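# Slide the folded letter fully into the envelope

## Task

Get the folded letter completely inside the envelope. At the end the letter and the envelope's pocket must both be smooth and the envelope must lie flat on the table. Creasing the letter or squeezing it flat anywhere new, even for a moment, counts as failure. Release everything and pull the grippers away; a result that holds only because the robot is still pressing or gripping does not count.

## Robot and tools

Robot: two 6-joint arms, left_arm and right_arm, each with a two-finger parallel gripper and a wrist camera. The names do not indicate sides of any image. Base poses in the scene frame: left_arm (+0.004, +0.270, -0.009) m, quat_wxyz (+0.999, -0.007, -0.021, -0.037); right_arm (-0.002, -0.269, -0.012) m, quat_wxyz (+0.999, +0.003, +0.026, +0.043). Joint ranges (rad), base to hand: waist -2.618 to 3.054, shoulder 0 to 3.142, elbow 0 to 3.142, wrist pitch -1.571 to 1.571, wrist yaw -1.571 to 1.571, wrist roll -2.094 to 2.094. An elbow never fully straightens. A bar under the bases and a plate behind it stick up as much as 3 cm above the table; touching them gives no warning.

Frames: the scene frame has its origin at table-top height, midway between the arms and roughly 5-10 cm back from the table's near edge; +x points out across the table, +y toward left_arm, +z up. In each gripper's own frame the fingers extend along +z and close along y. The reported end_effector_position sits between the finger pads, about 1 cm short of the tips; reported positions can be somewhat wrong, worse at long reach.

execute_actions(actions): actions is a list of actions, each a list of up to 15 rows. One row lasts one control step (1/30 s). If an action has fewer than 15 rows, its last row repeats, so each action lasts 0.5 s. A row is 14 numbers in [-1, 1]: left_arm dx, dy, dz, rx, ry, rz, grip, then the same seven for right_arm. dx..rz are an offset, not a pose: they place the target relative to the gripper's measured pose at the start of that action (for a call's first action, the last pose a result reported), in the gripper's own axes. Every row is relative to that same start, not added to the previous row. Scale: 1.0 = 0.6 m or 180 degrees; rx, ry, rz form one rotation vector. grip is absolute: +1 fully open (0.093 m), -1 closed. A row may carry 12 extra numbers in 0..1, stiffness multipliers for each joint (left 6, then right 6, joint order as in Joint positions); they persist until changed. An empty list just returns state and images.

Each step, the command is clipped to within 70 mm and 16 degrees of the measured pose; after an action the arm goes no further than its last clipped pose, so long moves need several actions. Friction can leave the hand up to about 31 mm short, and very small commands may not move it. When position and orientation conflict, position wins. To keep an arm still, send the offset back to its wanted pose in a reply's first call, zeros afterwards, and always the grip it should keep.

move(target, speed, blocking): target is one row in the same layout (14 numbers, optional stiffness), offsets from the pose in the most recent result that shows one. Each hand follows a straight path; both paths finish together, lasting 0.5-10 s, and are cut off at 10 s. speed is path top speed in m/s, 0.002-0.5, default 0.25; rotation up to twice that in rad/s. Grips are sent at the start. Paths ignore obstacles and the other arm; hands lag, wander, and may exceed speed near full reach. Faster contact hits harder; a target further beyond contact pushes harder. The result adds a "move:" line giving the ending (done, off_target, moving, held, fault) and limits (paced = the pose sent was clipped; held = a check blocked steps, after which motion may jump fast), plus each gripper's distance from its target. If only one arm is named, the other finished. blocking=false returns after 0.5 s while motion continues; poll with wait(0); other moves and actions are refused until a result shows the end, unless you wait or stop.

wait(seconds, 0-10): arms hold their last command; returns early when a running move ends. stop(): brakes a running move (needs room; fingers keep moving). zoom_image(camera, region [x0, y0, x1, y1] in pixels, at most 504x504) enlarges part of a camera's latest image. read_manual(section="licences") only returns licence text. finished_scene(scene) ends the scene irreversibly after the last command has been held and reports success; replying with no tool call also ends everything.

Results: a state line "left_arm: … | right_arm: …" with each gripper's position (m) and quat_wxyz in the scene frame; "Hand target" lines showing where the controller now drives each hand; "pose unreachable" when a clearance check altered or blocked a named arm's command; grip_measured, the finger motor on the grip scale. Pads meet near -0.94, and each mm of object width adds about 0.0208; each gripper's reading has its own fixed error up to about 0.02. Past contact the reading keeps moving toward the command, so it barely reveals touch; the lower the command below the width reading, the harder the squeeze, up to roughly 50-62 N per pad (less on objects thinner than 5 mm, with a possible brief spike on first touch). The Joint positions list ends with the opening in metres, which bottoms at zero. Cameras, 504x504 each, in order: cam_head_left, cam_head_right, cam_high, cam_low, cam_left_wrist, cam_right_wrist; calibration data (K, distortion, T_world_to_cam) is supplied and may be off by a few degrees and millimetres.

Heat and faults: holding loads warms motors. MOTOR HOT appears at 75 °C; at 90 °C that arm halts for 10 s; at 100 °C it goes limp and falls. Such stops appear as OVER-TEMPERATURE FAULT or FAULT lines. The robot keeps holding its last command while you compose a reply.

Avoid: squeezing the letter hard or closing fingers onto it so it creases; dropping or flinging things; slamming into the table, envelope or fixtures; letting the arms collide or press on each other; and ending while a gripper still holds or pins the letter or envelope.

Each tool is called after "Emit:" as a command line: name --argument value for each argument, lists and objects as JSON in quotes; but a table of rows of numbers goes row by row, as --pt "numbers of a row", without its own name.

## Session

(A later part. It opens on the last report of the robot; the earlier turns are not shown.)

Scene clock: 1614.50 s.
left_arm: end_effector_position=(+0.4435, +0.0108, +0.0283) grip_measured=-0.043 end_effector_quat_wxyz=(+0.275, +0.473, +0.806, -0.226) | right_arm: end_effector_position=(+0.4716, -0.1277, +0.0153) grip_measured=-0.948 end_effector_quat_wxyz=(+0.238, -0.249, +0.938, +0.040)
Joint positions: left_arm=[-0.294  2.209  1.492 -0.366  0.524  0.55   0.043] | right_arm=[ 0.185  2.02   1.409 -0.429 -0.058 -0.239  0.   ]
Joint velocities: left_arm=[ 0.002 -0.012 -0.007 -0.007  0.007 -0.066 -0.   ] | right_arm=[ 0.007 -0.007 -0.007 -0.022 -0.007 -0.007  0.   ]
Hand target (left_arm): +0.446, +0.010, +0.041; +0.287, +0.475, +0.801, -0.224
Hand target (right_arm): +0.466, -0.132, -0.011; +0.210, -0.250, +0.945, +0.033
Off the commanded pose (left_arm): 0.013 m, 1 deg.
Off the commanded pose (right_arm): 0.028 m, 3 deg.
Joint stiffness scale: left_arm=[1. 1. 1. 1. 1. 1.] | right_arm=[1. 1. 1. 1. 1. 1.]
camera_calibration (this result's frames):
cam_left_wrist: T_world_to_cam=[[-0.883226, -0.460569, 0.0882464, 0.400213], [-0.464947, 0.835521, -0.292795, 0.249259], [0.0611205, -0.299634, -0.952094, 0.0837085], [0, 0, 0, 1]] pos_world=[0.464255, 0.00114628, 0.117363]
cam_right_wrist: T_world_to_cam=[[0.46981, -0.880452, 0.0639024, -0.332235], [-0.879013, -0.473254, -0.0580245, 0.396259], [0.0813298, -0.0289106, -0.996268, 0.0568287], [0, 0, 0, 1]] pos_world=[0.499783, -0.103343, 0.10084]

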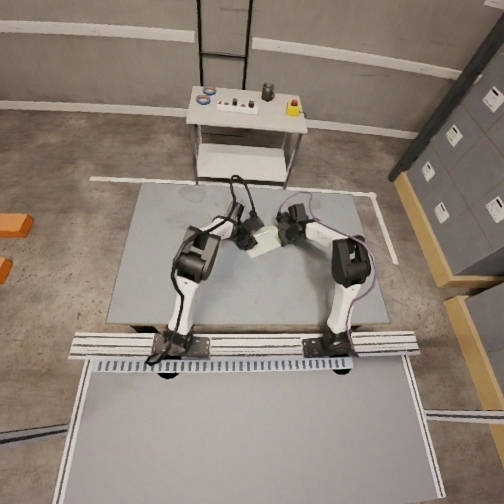

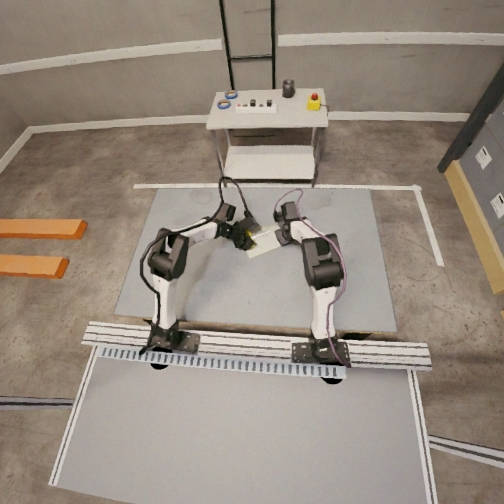

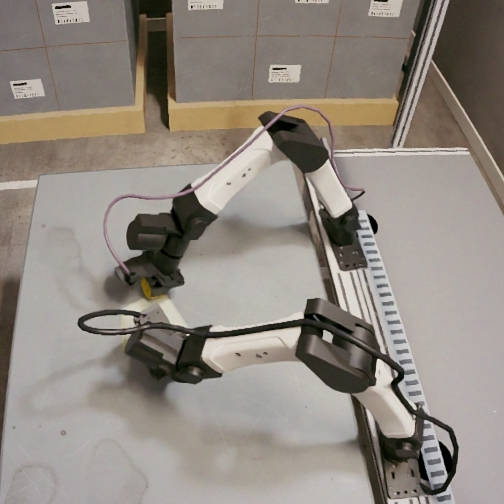

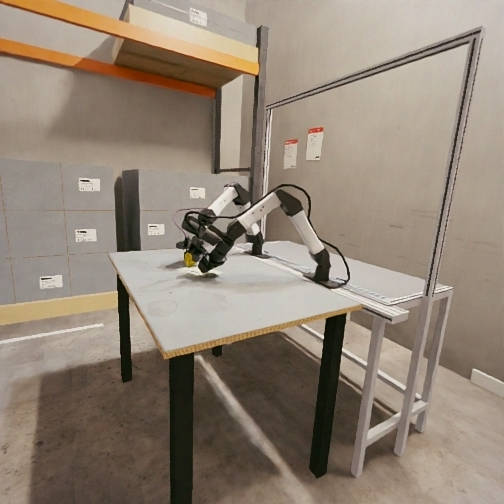

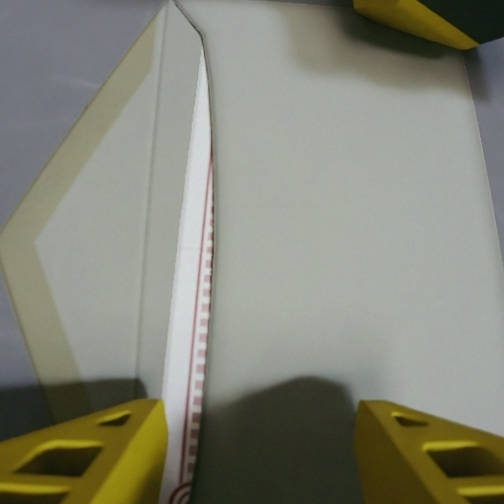

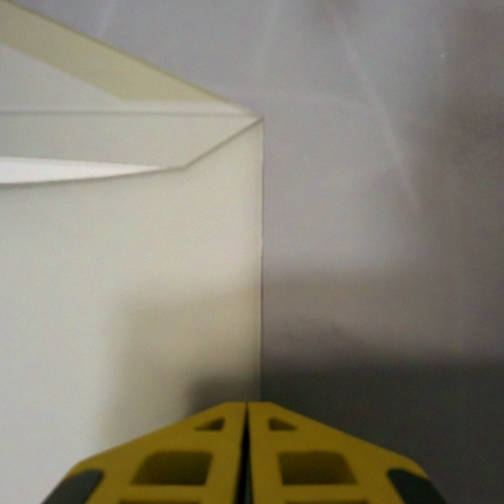

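Emit:
execute_actions --actions '[[[-0.016,-0.003,-0.0145,-0.0039,-0.0062,0.004,0.0,0.030,0,0.035,0,0.019,0,-0.95],[-0.016,-0.006,-0.0145,-0.0039,-0.0062,0.004,0.05,0.030,0,0.035,0,0.019,0,-0.95],[-0.016,-0.009,-0.0145,-0.0039,-0.0062,0.004,0.10,0.030,0,0.035,0,0.019,0,-0.95],[-0.016,-0.012,-0.0145,-0.0039,-0.0062,0.004,0.15,0.030,0,0.035,0,0.019,0,-0.95],[-0.016,-0.015,-0.0145,-0.0039,-0.0062,0.004,0.20,0.030,0,0.035,0,0.019,0,-0.95],[-0.016,-0.018,-0.0145,-0.0039,-0.0062,0.004,0.25,0.030,0,0.035,0,0.019,0,-0.95],[-0.016,-0.021,-0.0145,-0.0039,-0.0062,0.004,0.30,0.030,0,0.035,0,0.019,0,-0.95],[-0.016,-0.024,-0.0145,-0.0039,-0.0062,0.004,0.35,0.030,0,0.035,0,0.019,0,-0.95],[-0.016,-0.027,-0.0145,-0.0039,-0.0062,0.004,0.40,0.030,0,0.035,0,0.019,0,-0.95],[-0.016,-0.030,-0.0145,-0.0039,-0.0062,0.004,0.45,0.030,0,0.035,0,0.019,0,-0.95],[-0.016,-0.033,-0.0145,-0.0039,-0.0062,0.004,0.50,0.030,0,0.035,0,0.019,0,-0.95]]]'

Scene clock: 1628.60 s.
left_arm: end_effector_position=(+0.4264, +0.0039, +0.0344) grip_measured=+0.497 end_effector_quat_wxyz=(+0.272, +0.475, +0.804, -0.231) | right_arm: end_effector_position=(+0.4716, -0.1277, +0.0153) grip_measured=-0.948 end_effector_quat_wxyz=(+0.238, -0.249, +0.938, +0.040)
Joint positions: left_arm=[-0.32   2.158  1.434 -0.355  0.523  0.528  0.069] | right_arm=[ 0.185  2.02   1.409 -0.429 -0.058 -0.239  0.   ]
Joint velocities: left_arm=[-0.046 -0.002 -0.042  0.037 -0.022  0.037  0.   ] | right_arm=[-0.027 -0.002 -0.002 -0.066 -0.022  0.022  0.   ]
Hand target (left_arm): +0.427, +0.001, +0.042; +0.287, +0.475, +0.801, -0.224
Hand target (right_arm): +0.465, -0.132, -0.011; +0.210, -0.250, +0.945, +0.033
Off the commanded pose (left_arm): 0.009 m, 2 deg.
Off the commanded pose (right_arm): 0.028 m, 3 deg.
Joint stiffness scale: left_arm=[1. 1. 1. 1. 1. 1.] | right_arm=[1. 1. 1. 1. 1. 1.]
camera_calibration (this result's frames):
cam_left_wrist: T_world_to_cam=[[-0.886465, -0.452307, 0.0979657, 0.382408], [-0.460047, 0.838195, -0.292892, 0.246787], [0.0503627, -0.304707, -0.951114, 0.0930207], [0, 0, 0, 1]] pos_world=[0.44784, -0.00554547, 0.123292]
cam_right_wrist: T_world_to_cam=[[0.46981, -0.880452, 0.0639024, -0.332235], [-0.879013, -0.473254, -0.0580245, 0.396259], [0.0813298, -0.0289106, -0.996268, 0.0568287], [0, 0, 0, 1]] pos_world=[0.499783, -0.103343, 0.10084]

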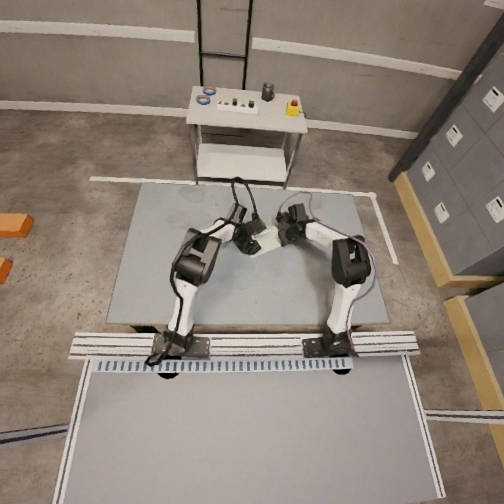

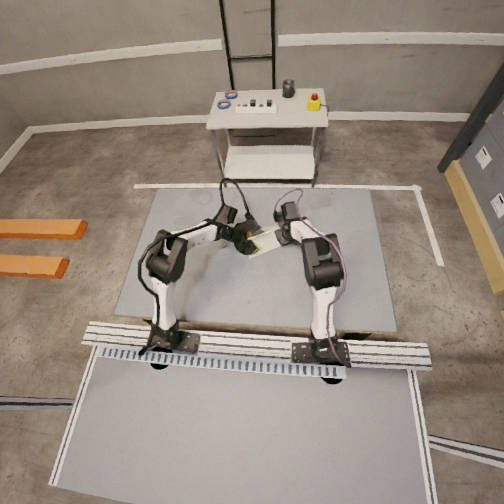

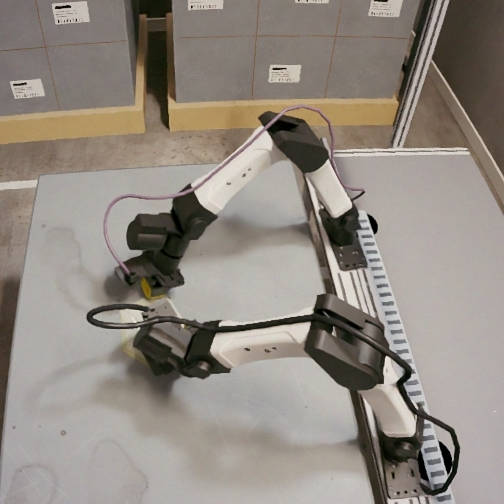

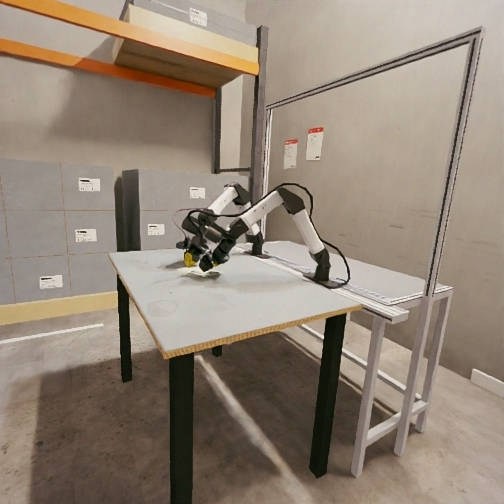

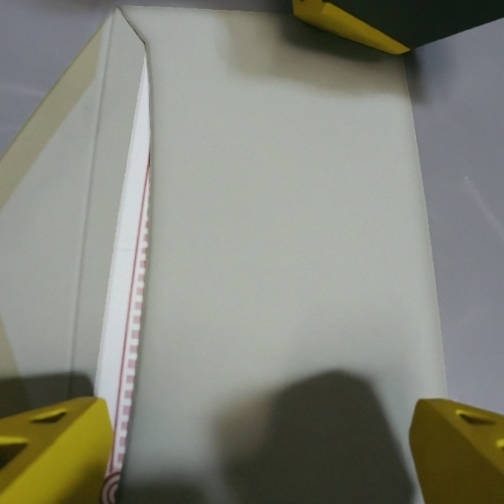

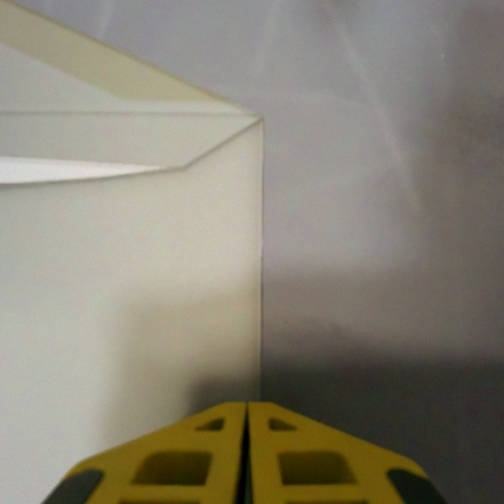

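Emit:
execute_actions --actions '[[[-0.004,0,-0.004,-0.002,-0.002,0.002,0.53,0.030,0,0.035,0,0.019,0,-0.95],[0.002,0,0.002,-0.004,0.001,0.004,0.56,0.030,0,0.035,0,0.019,0,-0.95],[0.008,-0.0003,0.007,-0.006,0.003,0.005,0.59,0.030,0,0.035,0,0.019,0,-0.95],[0.012,-0.0004,0.011,-0.008,0.0046,0.006,0.62,0.030,0,0.035,0,0.019,0,-0.95],[0.015,-0.0005,0.0136,-0.010,0.0058,0.007,0.65,0.030,0,0.035,0,0.019,0,-0.95],[0.018,-0.0006,0.0163,-0.012,0.007,0.008,0.68,0.030,0,0.035,0,0.019,0,-0.95],[0.020,-0.0007,0.018,-0.013,0.0077,0.009,0.71,0.030,0,0.035,0,0.019,0,-0.95],[0.022,-0.0008,0.020,-0.013,0.0085,0.009,0.724,0.030,0,0.035,0,0.019,0,-0.95],[0.024,-0.0009,0.0217,-0.013,0.0092,0.009,0.724,0.030,0,0.035,0,0.019,0,-0.95],[0.026,-0.001,0.0235,-0.0125,0.010,0.009,0.724,0.030,0,0.035,0,0.019,0,-0.95],[0.0273,-0.001,0.0246,-0.0124,0.0105,0.009,0.724,0.030,0,0.035,0,0.019,0,-0.95]]]'

Scene clock: 1639.00 s.
left_arm: end_effector_position=(+0.4240, +0.0082, +0.0223) grip_measured=+0.722 end_effector_quat_wxyz=(+0.270, +0.478, +0.809, -0.211) | right_arm: end_effector_position=(+0.4716, -0.1277, +0.0153) grip_measured=-0.948 end_effector_quat_wxyz=(+0.238, -0.249, +0.938, +0.040)
Joint positions: left_arm=[-0.327  2.158  1.396 -0.321  0.481  0.535  0.08 ] | right_arm=[ 0.185  2.02   1.409 -0.429 -0.058 -0.239  0.   ]
Joint velocities: left_arm=[-0.027  0.032 -0.007  0.022 -0.066 -0.11   0.   ] | right_arm=[-0.002  0.027 -0.002 -0.022 -0.066 -0.11   0.   ]
Hand target (left_arm): +0.423, +0.005, +0.013; +0.271, +0.485, +0.806, -0.203
Hand target (right_arm): +0.465, -0.132, -0.011; +0.210, -0.250, +0.945, +0.033
Off the commanded pose (left_arm): 0.010 m, 1 deg.
Off the commanded pose (right_arm): 0.028 m, 3 deg.
Joint stiffness scale: left_arm=[1. 1. 1. 1. 1. 1.] | right_arm=[1. 1. 1. 1. 1. 1.]
camera_calibration (this result's frames):
cam_left_wrist: T_world_to_cam=[[-0.883371, -0.463698, 0.0681179, 0.382853], [-0.463849, 0.84419, -0.268677, 0.239595], [0.0670806, -0.268938, -0.960819, 0.0758252], [0, 0, 0, 1]] pos_world=[0.44425, -0.00434357, 0.111149]
cam_right_wrist: T_world_to_cam=[[0.46981, -0.880452, 0.0639024, -0.332235], [-0.879013, -0.473254, -0.0580245, 0.396259], [0.0813298, -0.0289106, -0.996268, 0.0568287], [0, 0, 0, 1]] pos_world=[0.499783, -0.103343, 0.10084]

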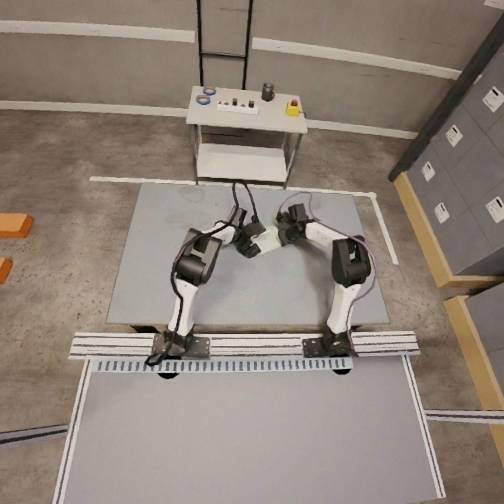

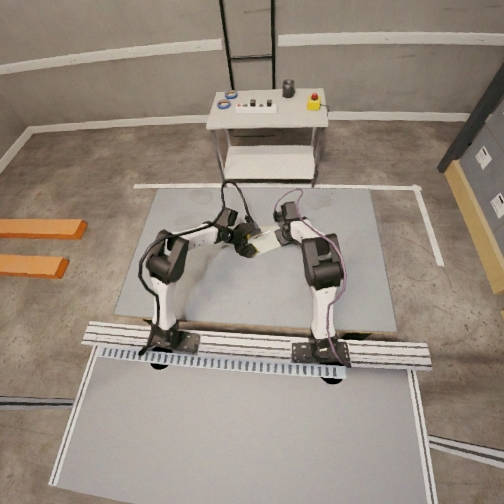

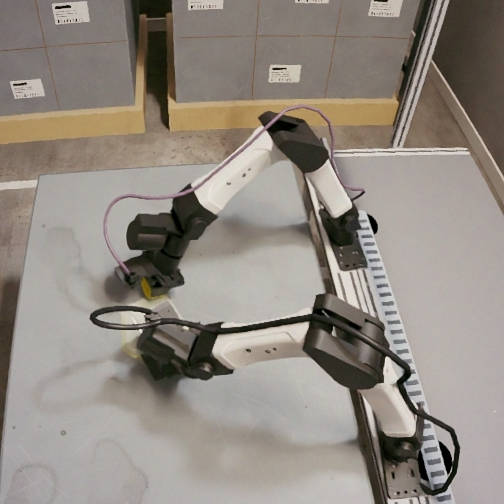

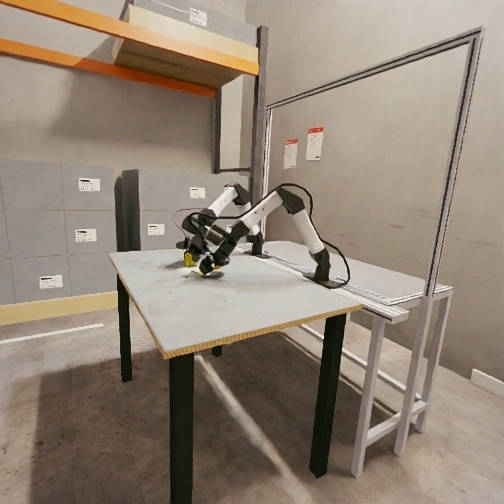

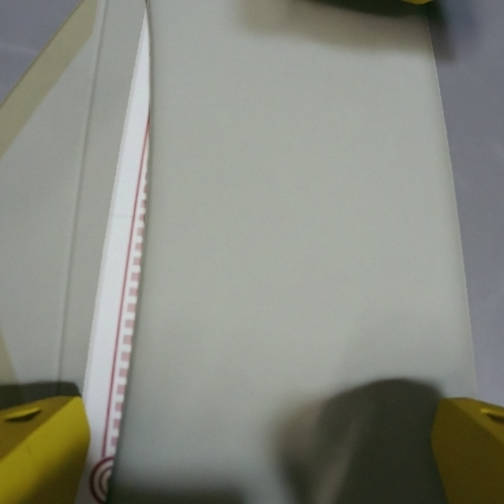

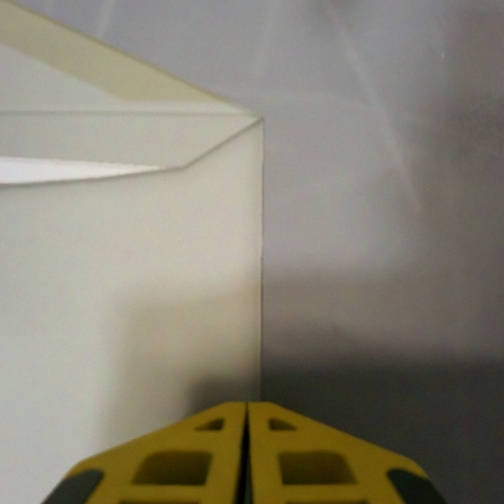

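Emit:
execute_actions --actions '[[[0.008,-0.0003,0.007,0.002,0.003,-0.002,0.724,0.030,0,0.035,0,0.019,0,-0.95],[0.011,-0.0004,0.010,0.0026,0.0042,-0.0027,0.724,0.030,0,0.035,0,0.019,0,-0.95],[0.013,-0.0005,0.0118,0.0031,0.005,-0.0033,0.724,0.030,0,0.035,0,0.019,0,-0.95],[0.015,-0.0005,0.0136,0.0036,0.0058,-0.0038,0.724,0.030,0,0.035,0,0.019,0,-0.95],[0.017,-0.0006,0.0154,0.0041,0.0066,-0.0043,0.724,0.030,0,0.035,0,0.019,0,-0.95],[0.019,-0.0007,0.0172,0.0046,0.0073,-0.0048,0.724,0.030,0,0.035,0,0.019,0,-0.95],[0.020,-0.0007,0.018,0.0048,0.0077,-0.005,0.724,0.030,0,0.035,0,0.019,0,-0.95]],[[0.017,-0.0006,0.0154,0.0041,0.0066,-0.0043,0.707,0.030,0,0.035,0,0.019,0,-0.95],[0.017,-0.0006,0.0154,0.0041,0.0066,-0.0043,0.69,0.030,0,0.035,0,0.019,0,-0.95],[0.017,-0.0006,0.0154,0.0041,0.0066,-0.0043,0.672,0.030,0,0.035,0,0.019,0,-0.95],[0.017,-0.0006,0.0154,0.0041,0.0066,-0.0043,0.655,0.030,0,0.035,0,0.019,0,-0.95],[0.017,-0.0006,0.0154,0.0041,0.0066,-0.0043,0.637,0.030,0,0.035,0,0.019,0,-0.95],[0.017,-0.0006,0.0154,0.0041,0.0066,-0.0043,0.62,0.030,0,0.035,0,0.019,0,-0.95],[0.017,-0.0006,0.0154,0.0041,0.0066,-0.0043,0.602,0.030,0,0.035,0,0.019,0,-0.95],[0.017,-0.0006,0.0154,0.0041,0.0066,-0.0043,0.585,0.030,0,0.035,0,0.019,0,-0.95],[0.017,-0.0006,0.0154,0.0041,0.0066,-0.0043,0.567,0.030,0,0.035,0,0.019,0,-0.95],[0.017,-0.0006,0.0154,0.0041,0.0066,-0.0043,0.55,0.030,0,0.035,0,0.019,0,-0.95],[0.017,-0.0006,0.0154,0.0041,0.0066,-0.0043,0.532,0.030,0,0.035,0,0.019,0,-0.95],[0.017,-0.0006,0.0154,0.0041,0.0066,-0.0043,0.515,0.030,0,0.035,0,0.019,0,-0.95]]]'

Scene clock: 1652.40 s.
left_arm: end_effector_position=(+0.4255, +0.0077, +0.0202) grip_measured=+0.518 end_effector_quat_wxyz=(+0.272, +0.479, +0.808, -0.209) | right_arm: end_effector_position=(+0.4716, -0.1277, +0.0153) grip_measured=-0.948 end_effector_quat_wxyz=(+0.238, -0.249, +0.938, +0.040)
Joint positions: left_arm=[-0.327  2.164  1.396 -0.31   0.477  0.536  0.07 ] | right_arm=[ 0.185  2.02   1.409 -0.429 -0.058 -0.239  0.   ]
Joint velocities: left_arm=[-0.007  0.012  0.002  0.037  0.007  0.095 -0.001] | right_arm=[-0.002 -0.012 -0.022  0.066  0.037 -0.007  0.   ]
Hand target (left_arm): +0.423, +0.009, +0.007; +0.258, +0.477, +0.813, -0.211
Hand target (right_arm): +0.465, -0.132, -0.011; +0.210, -0.250, +0.945, +0.033
Off the commanded pose (left_arm): 0.014 m, 2 deg.
Off the commanded pose (right_arm): 0.028 m, 3 deg.
Joint stiffness scale: left_arm=[1. 1. 1. 1. 1. 1.] | right_arm=[1. 1. 1. 1. 1. 1.]
camera_calibration (this result's frames):
cam_left_wrist: T_world_to_cam=[[-0.883846, -0.463628, 0.0621787, 0.384433], [-0.462088, 0.844676, -0.27018, 0.239426], [0.0727421, -0.267529, -0.9608, 0.0711598], [0, 0, 0, 1]] pos_world=[0.445239, -0.00496649, 0.109155]
cam_right_wrist: T_world_to_cam=[[0.46981, -0.880452, 0.0639024, -0.332235], [-0.879013, -0.473254, -0.0580245, 0.396259], [0.0813298, -0.0289106, -0.996268, 0.0568287], [0, 0, 0, 1]] pos_world=[0.499783, -0.103343, 0.10084]

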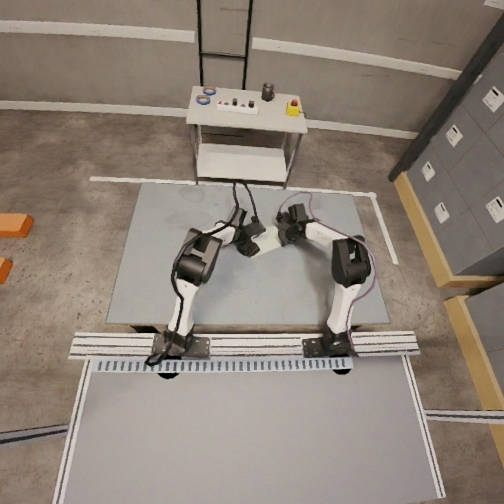

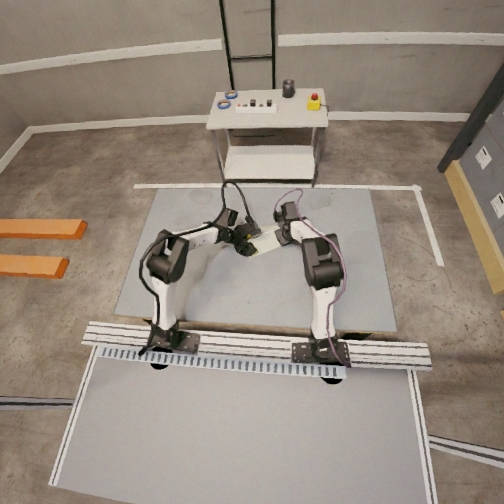

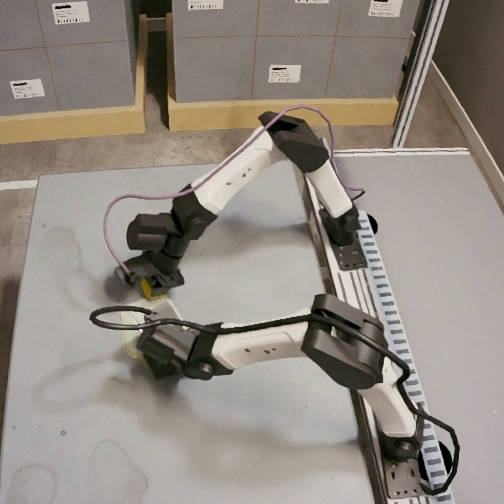

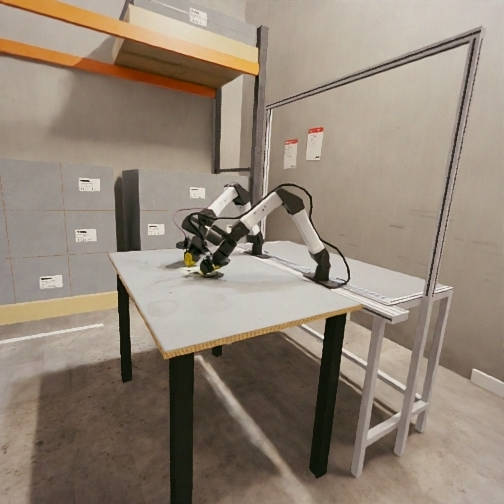

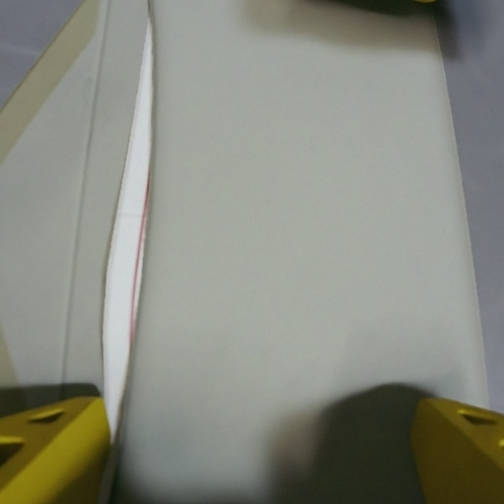

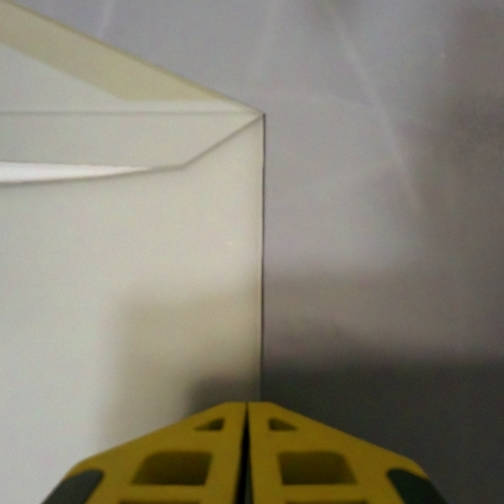

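Emit:
execute_actions --actions '[[[0.008,-0.0003,0.007,0.002,0.003,-0.002,0.515,0.030,0,0.035,0,0.019,0,-0.95],[0,0,0,0,0,0,0.515,0.030,0,0.035,0,0.019,0,-0.95],[-0.008,0.0003,-0.007,-0.002,-0.003,0.002,0.515,0.030,0,0.035,0,0.019,0,-0.95],[-0.013,0.0005,-0.0118,-0.0031,-0.005,0.0033,0.515,0.030,0,0.035,0,0.019,0,-0.95],[-0.016,0.0006,-0.0145,-0.0039,-0.0062,0.004,0.515,0.030,0,0.035,0,0.019,0,-0.95],[-0.019,0.0007,-0.0172,-0.0046,-0.0073,0.0048,0.515,0.030,0,0.035,0,0.019,0,-0.95],[-0.022,0.0008,-0.020,-0.0053,-0.0085,0.0055,0.515,0.030,0,0.035,0,0.019,0,-0.95]]]'

Scene clock: 1660.07 s.
left_arm: end_effector_position=(+0.4264, +0.0073, +0.0259) grip_measured=+0.517 end_effector_quat_wxyz=(+0.278, +0.480, +0.806, -0.208) | right_arm: end_effector_position=(+0.4716, -0.1277, +0.0153) grip_measured=-0.948 end_effector_quat_wxyz=(+0.238, -0.249, +0.938, +0.040)
Joint positions: left_arm=[-0.327  2.153  1.396 -0.31   0.477  0.536  0.07 ] | right_arm=[ 0.185  2.02   1.409 -0.429 -0.058 -0.239  0.   ]
Joint velocities: left_arm=[ 0.002 -0.002 -0.007  0.022  0.066  0.037 -0.001] | right_arm=[ 0.002 -0.007 -0.027  0.007 -0.037  0.022  0.   ]
Hand target (left_arm): +0.428, +0.006, +0.038; +0.289, +0.481, +0.802, -0.207
Hand target (right_arm): +0.465, -0.132, -0.011; +0.210, -0.250, +0.945, +0.033
Off the commanded pose (left_arm): 0.012 m, 1 deg.
Off the commanded pose (right_arm): 0.028 m, 3 deg.
Joint stiffness scale: left_arm=[1. 1. 1. 1. 1. 1.] | right_arm=[1. 1. 1. 1. 1. 1.]
camera_calibration (this result's frames):
cam_left_wrist: T_world_to_cam=[[-0.884491, -0.463341, 0.0546855, 0.385155], [-0.459081, 0.843419, -0.279086, 0.240639], [0.0831892, -0.271954, -0.958708, 0.0719223], [0, 0, 0, 1]] pos_world=[0.445155, -0.00494187, 0.115049]
cam_right_wrist: T_world_to_cam=[[0.46981, -0.880452, 0.0639024, -0.332235], [-0.879013, -0.473254, -0.0580245, 0.396259], [0.0813298, -0.0289106, -0.996268, 0.0568287], [0, 0, 0, 1]] pos_world=[0.499783, -0.103343, 0.10084]

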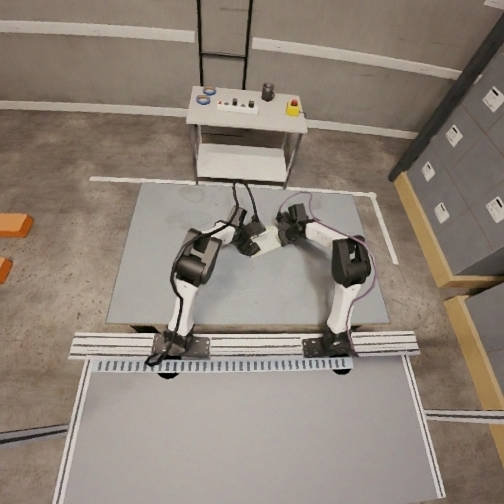

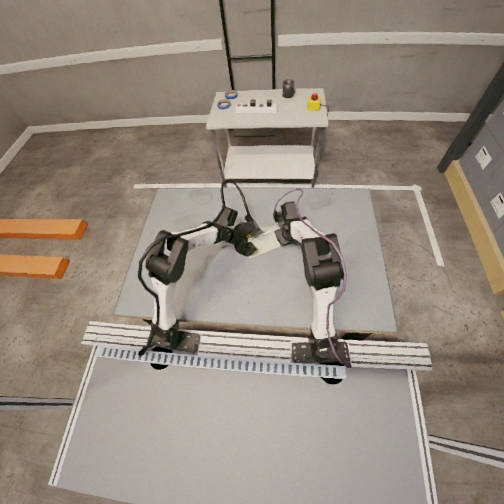

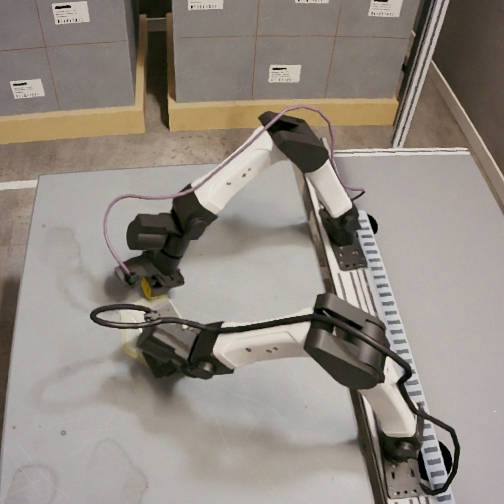

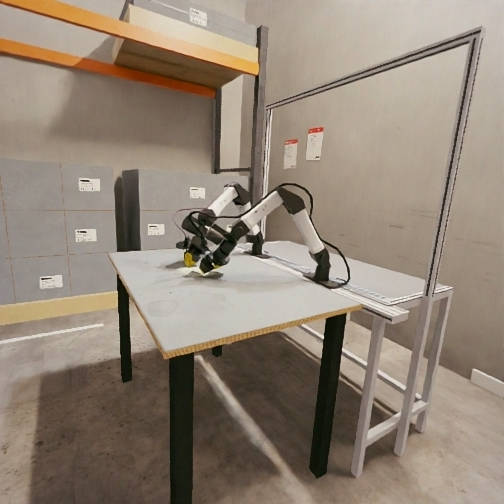

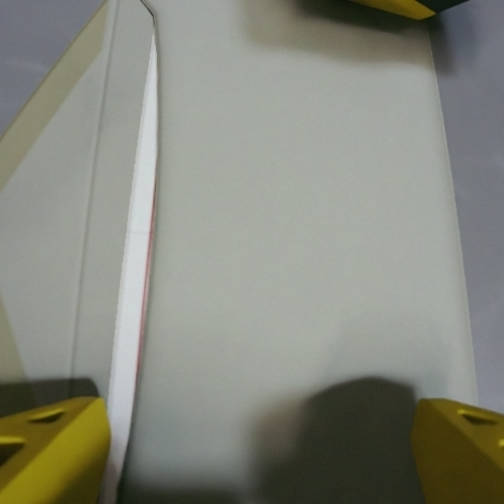

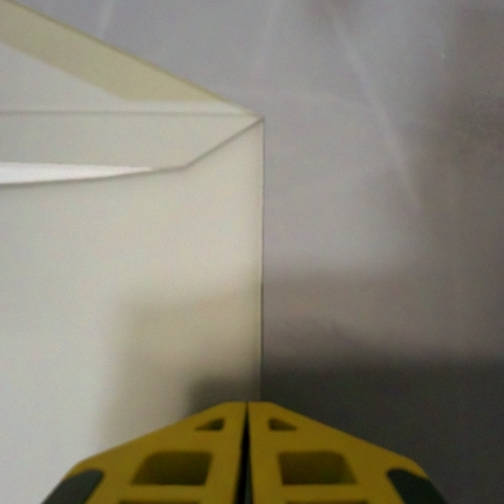

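Emit:
execute_actions --actions '[[[-0.012,0,-0.008,-0.003,-0.005,0.003,0.53,0.030,0,0.035,0,0.019,0,-0.95],[-0.014,0,-0.005,-0.0025,-0.004,0.0025,0.55,0.030,0,0.035,0,0.019,0,-0.95],[-0.017,0,-0.002,-0.002,-0.003,0.002,0.57,0.030,0,0.035,0,0.019,0,-0.95],[-0.020,0,0.001,-0.0015,-0.002,0.0015,0.58,0.030,0,0.035,0,0.019,0,-0.95],[-0.023,0,0.004,-0.001,-0.001,0.001,0.58,0.030,0,0.035,0,0.019,0,-0.95],[-0.026,0,0.007,0,0,0,0.58,0.030,0,0.035,0,0.019,0,-0.95],[-0.029,0,0.010,0,0,0,0.58,0.030,0,0.035,0,0.019,0,-0.95],[-0.032,0,0.013,0,0,0,0.58,0.030,0,0.035,0,0.019,0,-0.95],[-0.034,0,0.016,0,0,0,0.58,0.030,0,0.035,0,0.019,0,-0.95],[-0.036,0,0.019,0,0,0,0.58,0.030,0,0.035,0,0.019,0,-0.95],[-0.038,0,0.021,0,0,0,0.58,0.030,0,0.035,0,0.019,0,-0.95]]]'

Scene clock: 1670.17 s.
left_arm: end_effector_position=(+0.4352, -0.0118, +0.0332) grip_measured=+0.577 end_effector_quat_wxyz=(+0.282, +0.482, +0.802, -0.213) | right_arm: end_effector_position=(+0.4716, -0.1277, +0.0153) grip_measured=-0.948 end_effector_quat_wxyz=(+0.238, -0.249, +0.938, +0.040)
Joint positions: left_arm=[-0.356  2.191  1.481 -0.334  0.474  0.512  0.073] | right_arm=[ 0.185  2.02   1.409 -0.429 -0.058 -0.239  0.   ]
Joint velocities: left_arm=[-0.022  0.046  0.017 -0.037  0.007 -0.022  0.001] | right_arm=[-0.007  0.002  0.007 -0.037 -0.037 -0.037  0.   ]
Hand target (left_arm): +0.438, -0.015, +0.031; +0.278, +0.480, +0.806, -0.208
Hand target (right_arm): +0.465, -0.132, -0.011; +0.210, -0.250, +0.945, +0.033
Off the commanded pose (left_arm): 0.005 m, 1 deg.
Off the commanded pose (right_arm): 0.028 m, 3 deg.
Joint stiffness scale: left_arm=[1. 1. 1. 1. 1. 1.] | right_arm=[1. 1. 1. 1. 1. 1.]
camera_calibration (this result's frames):
cam_left_wrist: T_world_to_cam=[[-0.888792, -0.455113, 0.0540424, 0.385689], [-0.449962, 0.844111, -0.291566, 0.259268], [0.0870779, -0.283459, -0.955023, 0.0711085], [0, 0, 0, 1]] pos_world=[0.453266, -0.0231624, 0.12266]
cam_right_wrist: T_world_to_cam=[[0.46981, -0.880452, 0.0639024, -0.332235], [-0.879013, -0.473254, -0.0580245, 0.396259], [0.0813298, -0.0289106, -0.996268, 0.0568287], [0, 0, 0, 1]] pos_world=[0.499783, -0.103343, 0.10084]

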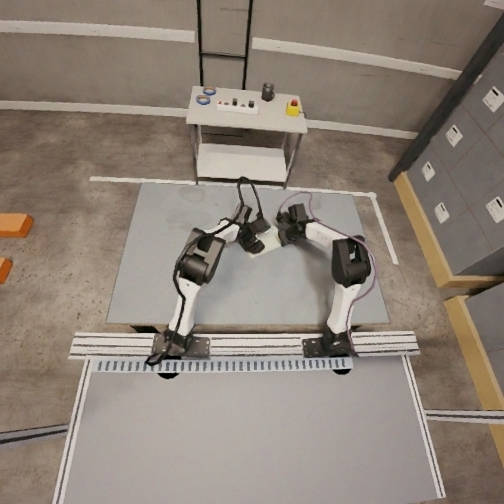

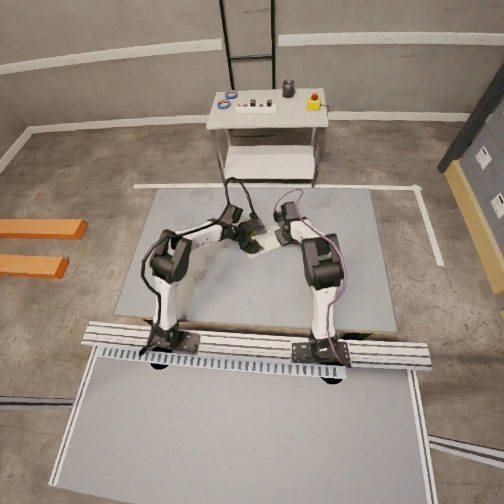

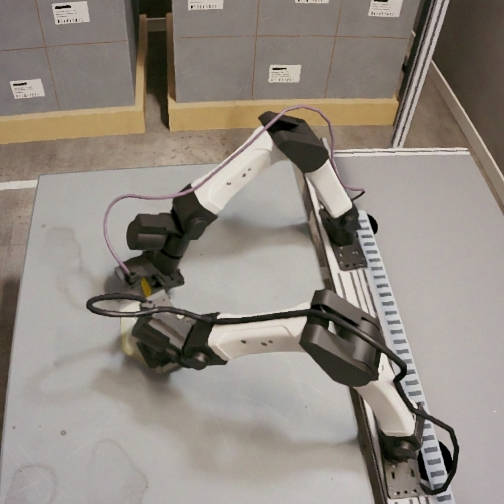

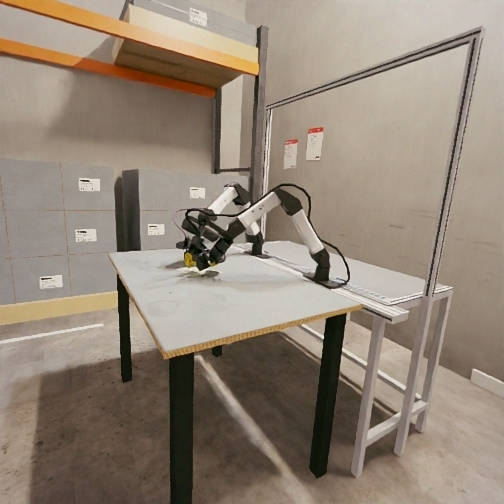

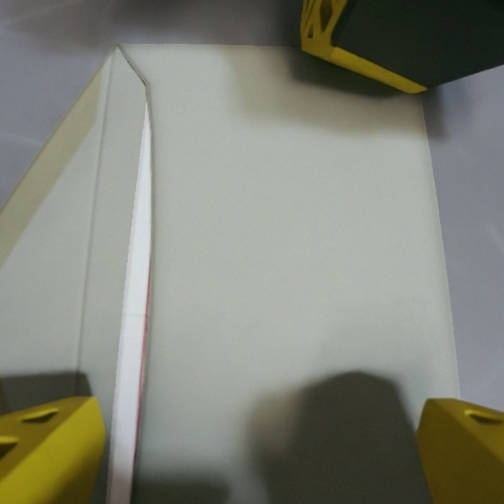

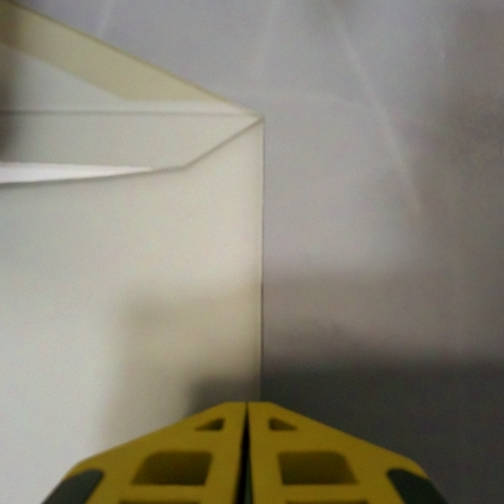

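Emit:
execute_actions --actions '[]'

Scene clock: 1685.33 s.
left_arm: end_effector_position=(+0.4337, -0.0107, +0.0300) grip_measured=+0.577 end_effector_quat_wxyz=(+0.276, +0.480, +0.805, -0.213) | right_arm: end_effector_position=(+0.4716, -0.1277, +0.0153) grip_measured=-0.948 end_effector_quat_wxyz=(+0.238, -0.249, +0.938, +0.040)
Joint positions: left_arm=[-0.356  2.195  1.481 -0.344  0.472  0.508  0.073] | right_arm=[ 0.185  2.02   1.409 -0.429 -0.058 -0.239  0.   ]
Joint velocities: left_arm=[-0.012 -0.017 -0.002 -0.007  0.007 -0.022 -0.   ] | right_arm=[-0.007 -0.022 -0.007 -0.051  0.066 -0.022  0.   ]
Hand target (left_arm): +0.438, -0.015, +0.031; +0.278, +0.480, +0.806, -0.208
Hand target (right_arm): +0.465, -0.132, -0.011; +0.210, -0.250, +0.945, +0.033
Off the commanded pose (left_arm): 0.007 m, 1 deg.
Off the commanded pose (right_arm): 0.028 m, 3 deg.
Joint stiffness scale: left_arm=[1. 1. 1. 1. 1. 1.] | right_arm=[1. 1. 1. 1. 1. 1.]
camera_calibration (this result's frames):
cam_left_wrist: T_world_to_cam=[[-0.885975, -0.459398, 0.0632609, 0.383457], [-0.457569, 0.843856, -0.280244, 0.259698], [0.0753607, -0.277236, -0.957842, 0.0737445], [0, 0, 0, 1]] pos_world=[0.453006, -0.0225438, 0.119157]
cam_right_wrist: T_world_to_cam=[[0.46981, -0.880452, 0.0639024, -0.332235], [-0.879013, -0.473254, -0.0580245, 0.396259], [0.0813298, -0.0289106, -0.996268, 0.0568287], [0, 0, 0, 1]] pos_world=[0.499783, -0.103343, 0.10084]

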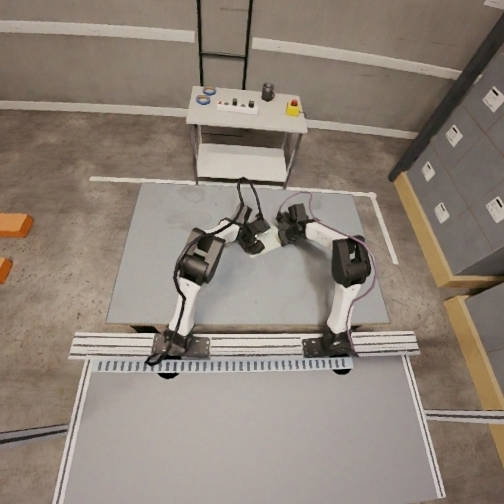

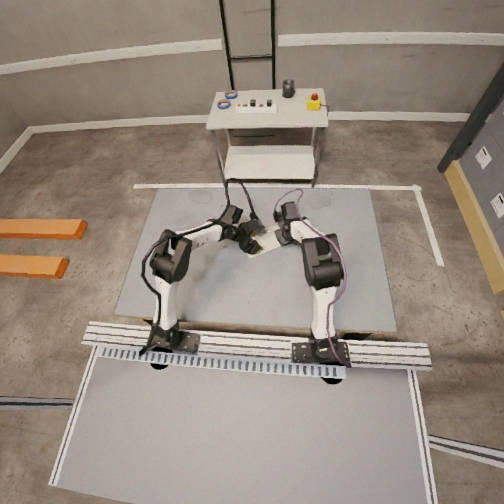

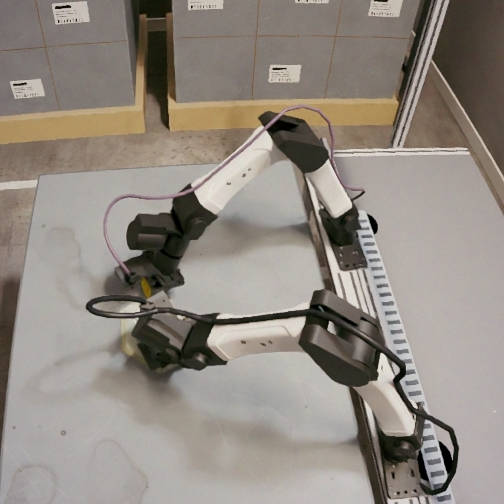

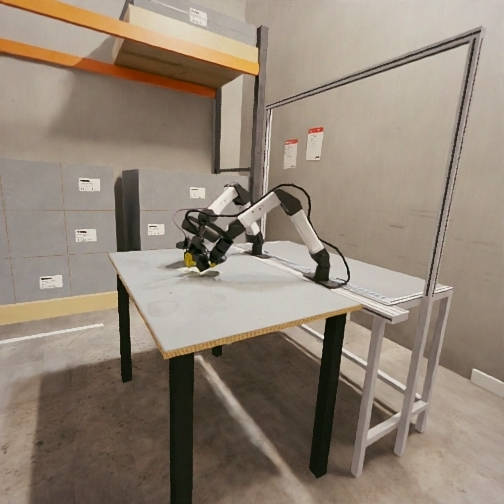

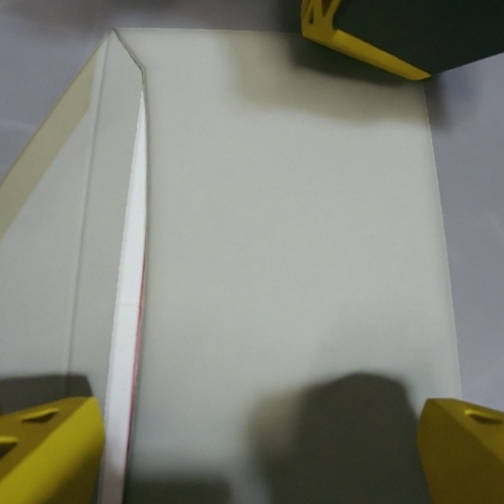

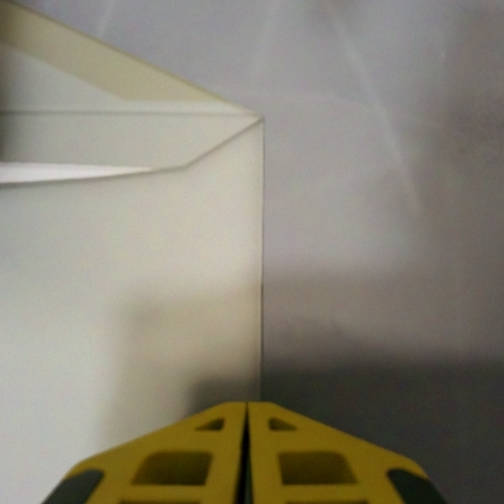

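Emit:
execute_actions --actions '[[[0.004,-0.0001,0.0035,0.001,0.0015,-0.001,0.60,0.030,0,0.035,0,0.019,0,-0.95],[0.008,-0.0003,0.007,0.002,0.003,-0.002,0.62,0.030,0,0.035,0,0.019,0,-0.95],[0.012,-0.0004,0.0105,0.003,0.0045,-0.003,0.64,0.030,0,0.035,0,0.019,0,-0.95],[0.015,-0.0005,0.0135,0.0036,0.0058,-0.0038,0.65,0.030,0,0.035,0,0.019,0,-0.95],[0.0175,-0.0006,0.0158,0.0042,0.0068,-0.0044,0.65,0.030,0,0.035,0,0.019,0,-0.95],[0.0195,-0.0007,0.0176,0.0047,0.0075,-0.0049,0.65,0.030,0,0.035,0,0.019,0,-0.95],[0.0215,-0.0008,0.0194,0.0052,0.0083,-0.0054,0.65,0.030,0,0.035,0,0.019,0,-0.95]]]'

Scene clock: 1695.83 s.
left_arm: end_effector_position=(+0.4326, -0.0101, +0.0212) grip_measured=+0.647 end_effector_quat_wxyz=(+0.268, +0.480, +0.808, -0.214) | right_arm: end_effector_position=(+0.4716, -0.1277, +0.0153) grip_measured=-0.948 end_effector_quat_wxyz=(+0.238, -0.249, +0.938, +0.040)
Joint positions: left_arm=[-0.356  2.214  1.481 -0.342  0.472  0.509  0.076] | right_arm=[ 0.185  2.02   1.409 -0.429 -0.058 -0.239  0.   ]
Joint velocities: left_arm=[-0.012  0.012 -0.007  0.037 -0.051 -0.051 -0.   ] | right_arm=[-0.007 -0.002 -0.002 -0.022 -0.007  0.022  0.   ]
Hand target (left_arm): +0.431, -0.009, +0.013; +0.260, +0.478, +0.811, -0.215
Hand target (right_arm): +0.465, -0.132, -0.011; +0.210, -0.250, +0.945, +0.033
Off the commanded pose (left_arm): 0.008 m, 1 deg.
Off the commanded pose (right_arm): 0.028 m, 3 deg.
Joint stiffness scale: left_arm=[1. 1. 1. 1. 1. 1.] | right_arm=[1. 1. 1. 1. 1. 1.]
camera_calibration (this result's frames):
cam_left_wrist: T_world_to_cam=[[-0.885335, -0.459176, 0.0730727, 0.382801], [-0.460959, 0.846261, -0.267133, 0.257467], [0.0608225, -0.270186, -0.960885, 0.0719031], [0, 0, 0, 1]] pos_world=[0.453215, -0.0226839, 0.109896]
cam_right_wrist: T_world_to_cam=[[0.46981, -0.880452, 0.0639024, -0.332235], [-0.879013, -0.473254, -0.0580245, 0.396259], [0.0813298, -0.0289106, -0.996268, 0.0568287], [0, 0, 0, 1]] pos_world=[0.499783, -0.103343, 0.10084]

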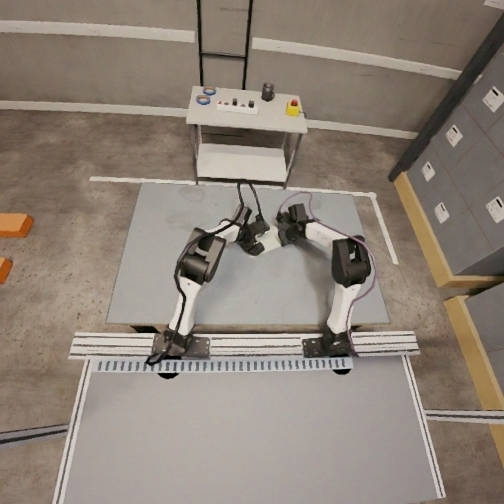

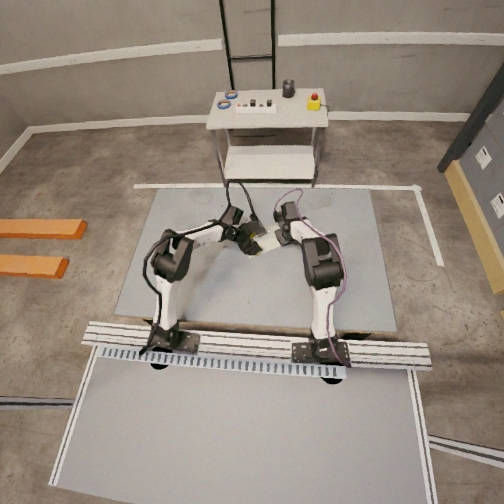

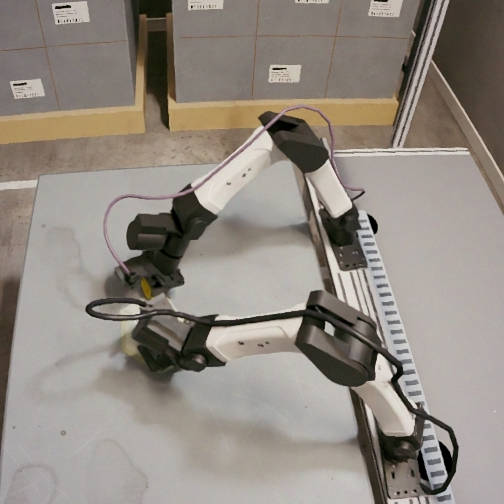

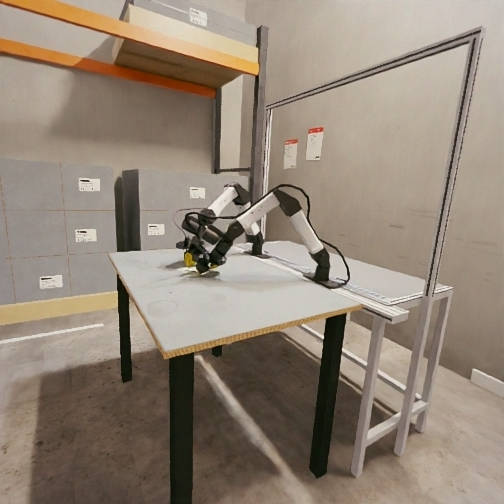

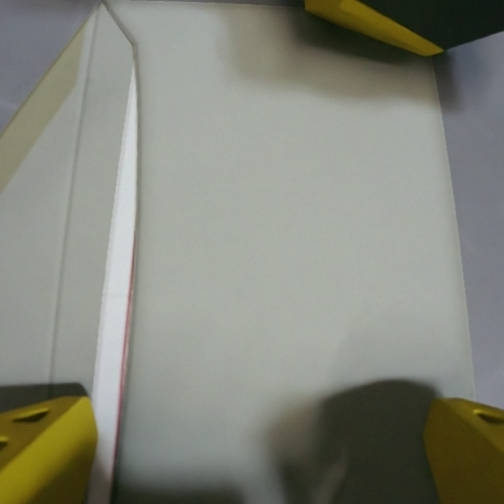

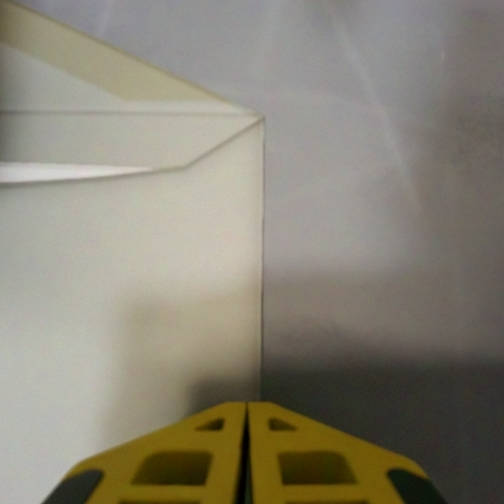

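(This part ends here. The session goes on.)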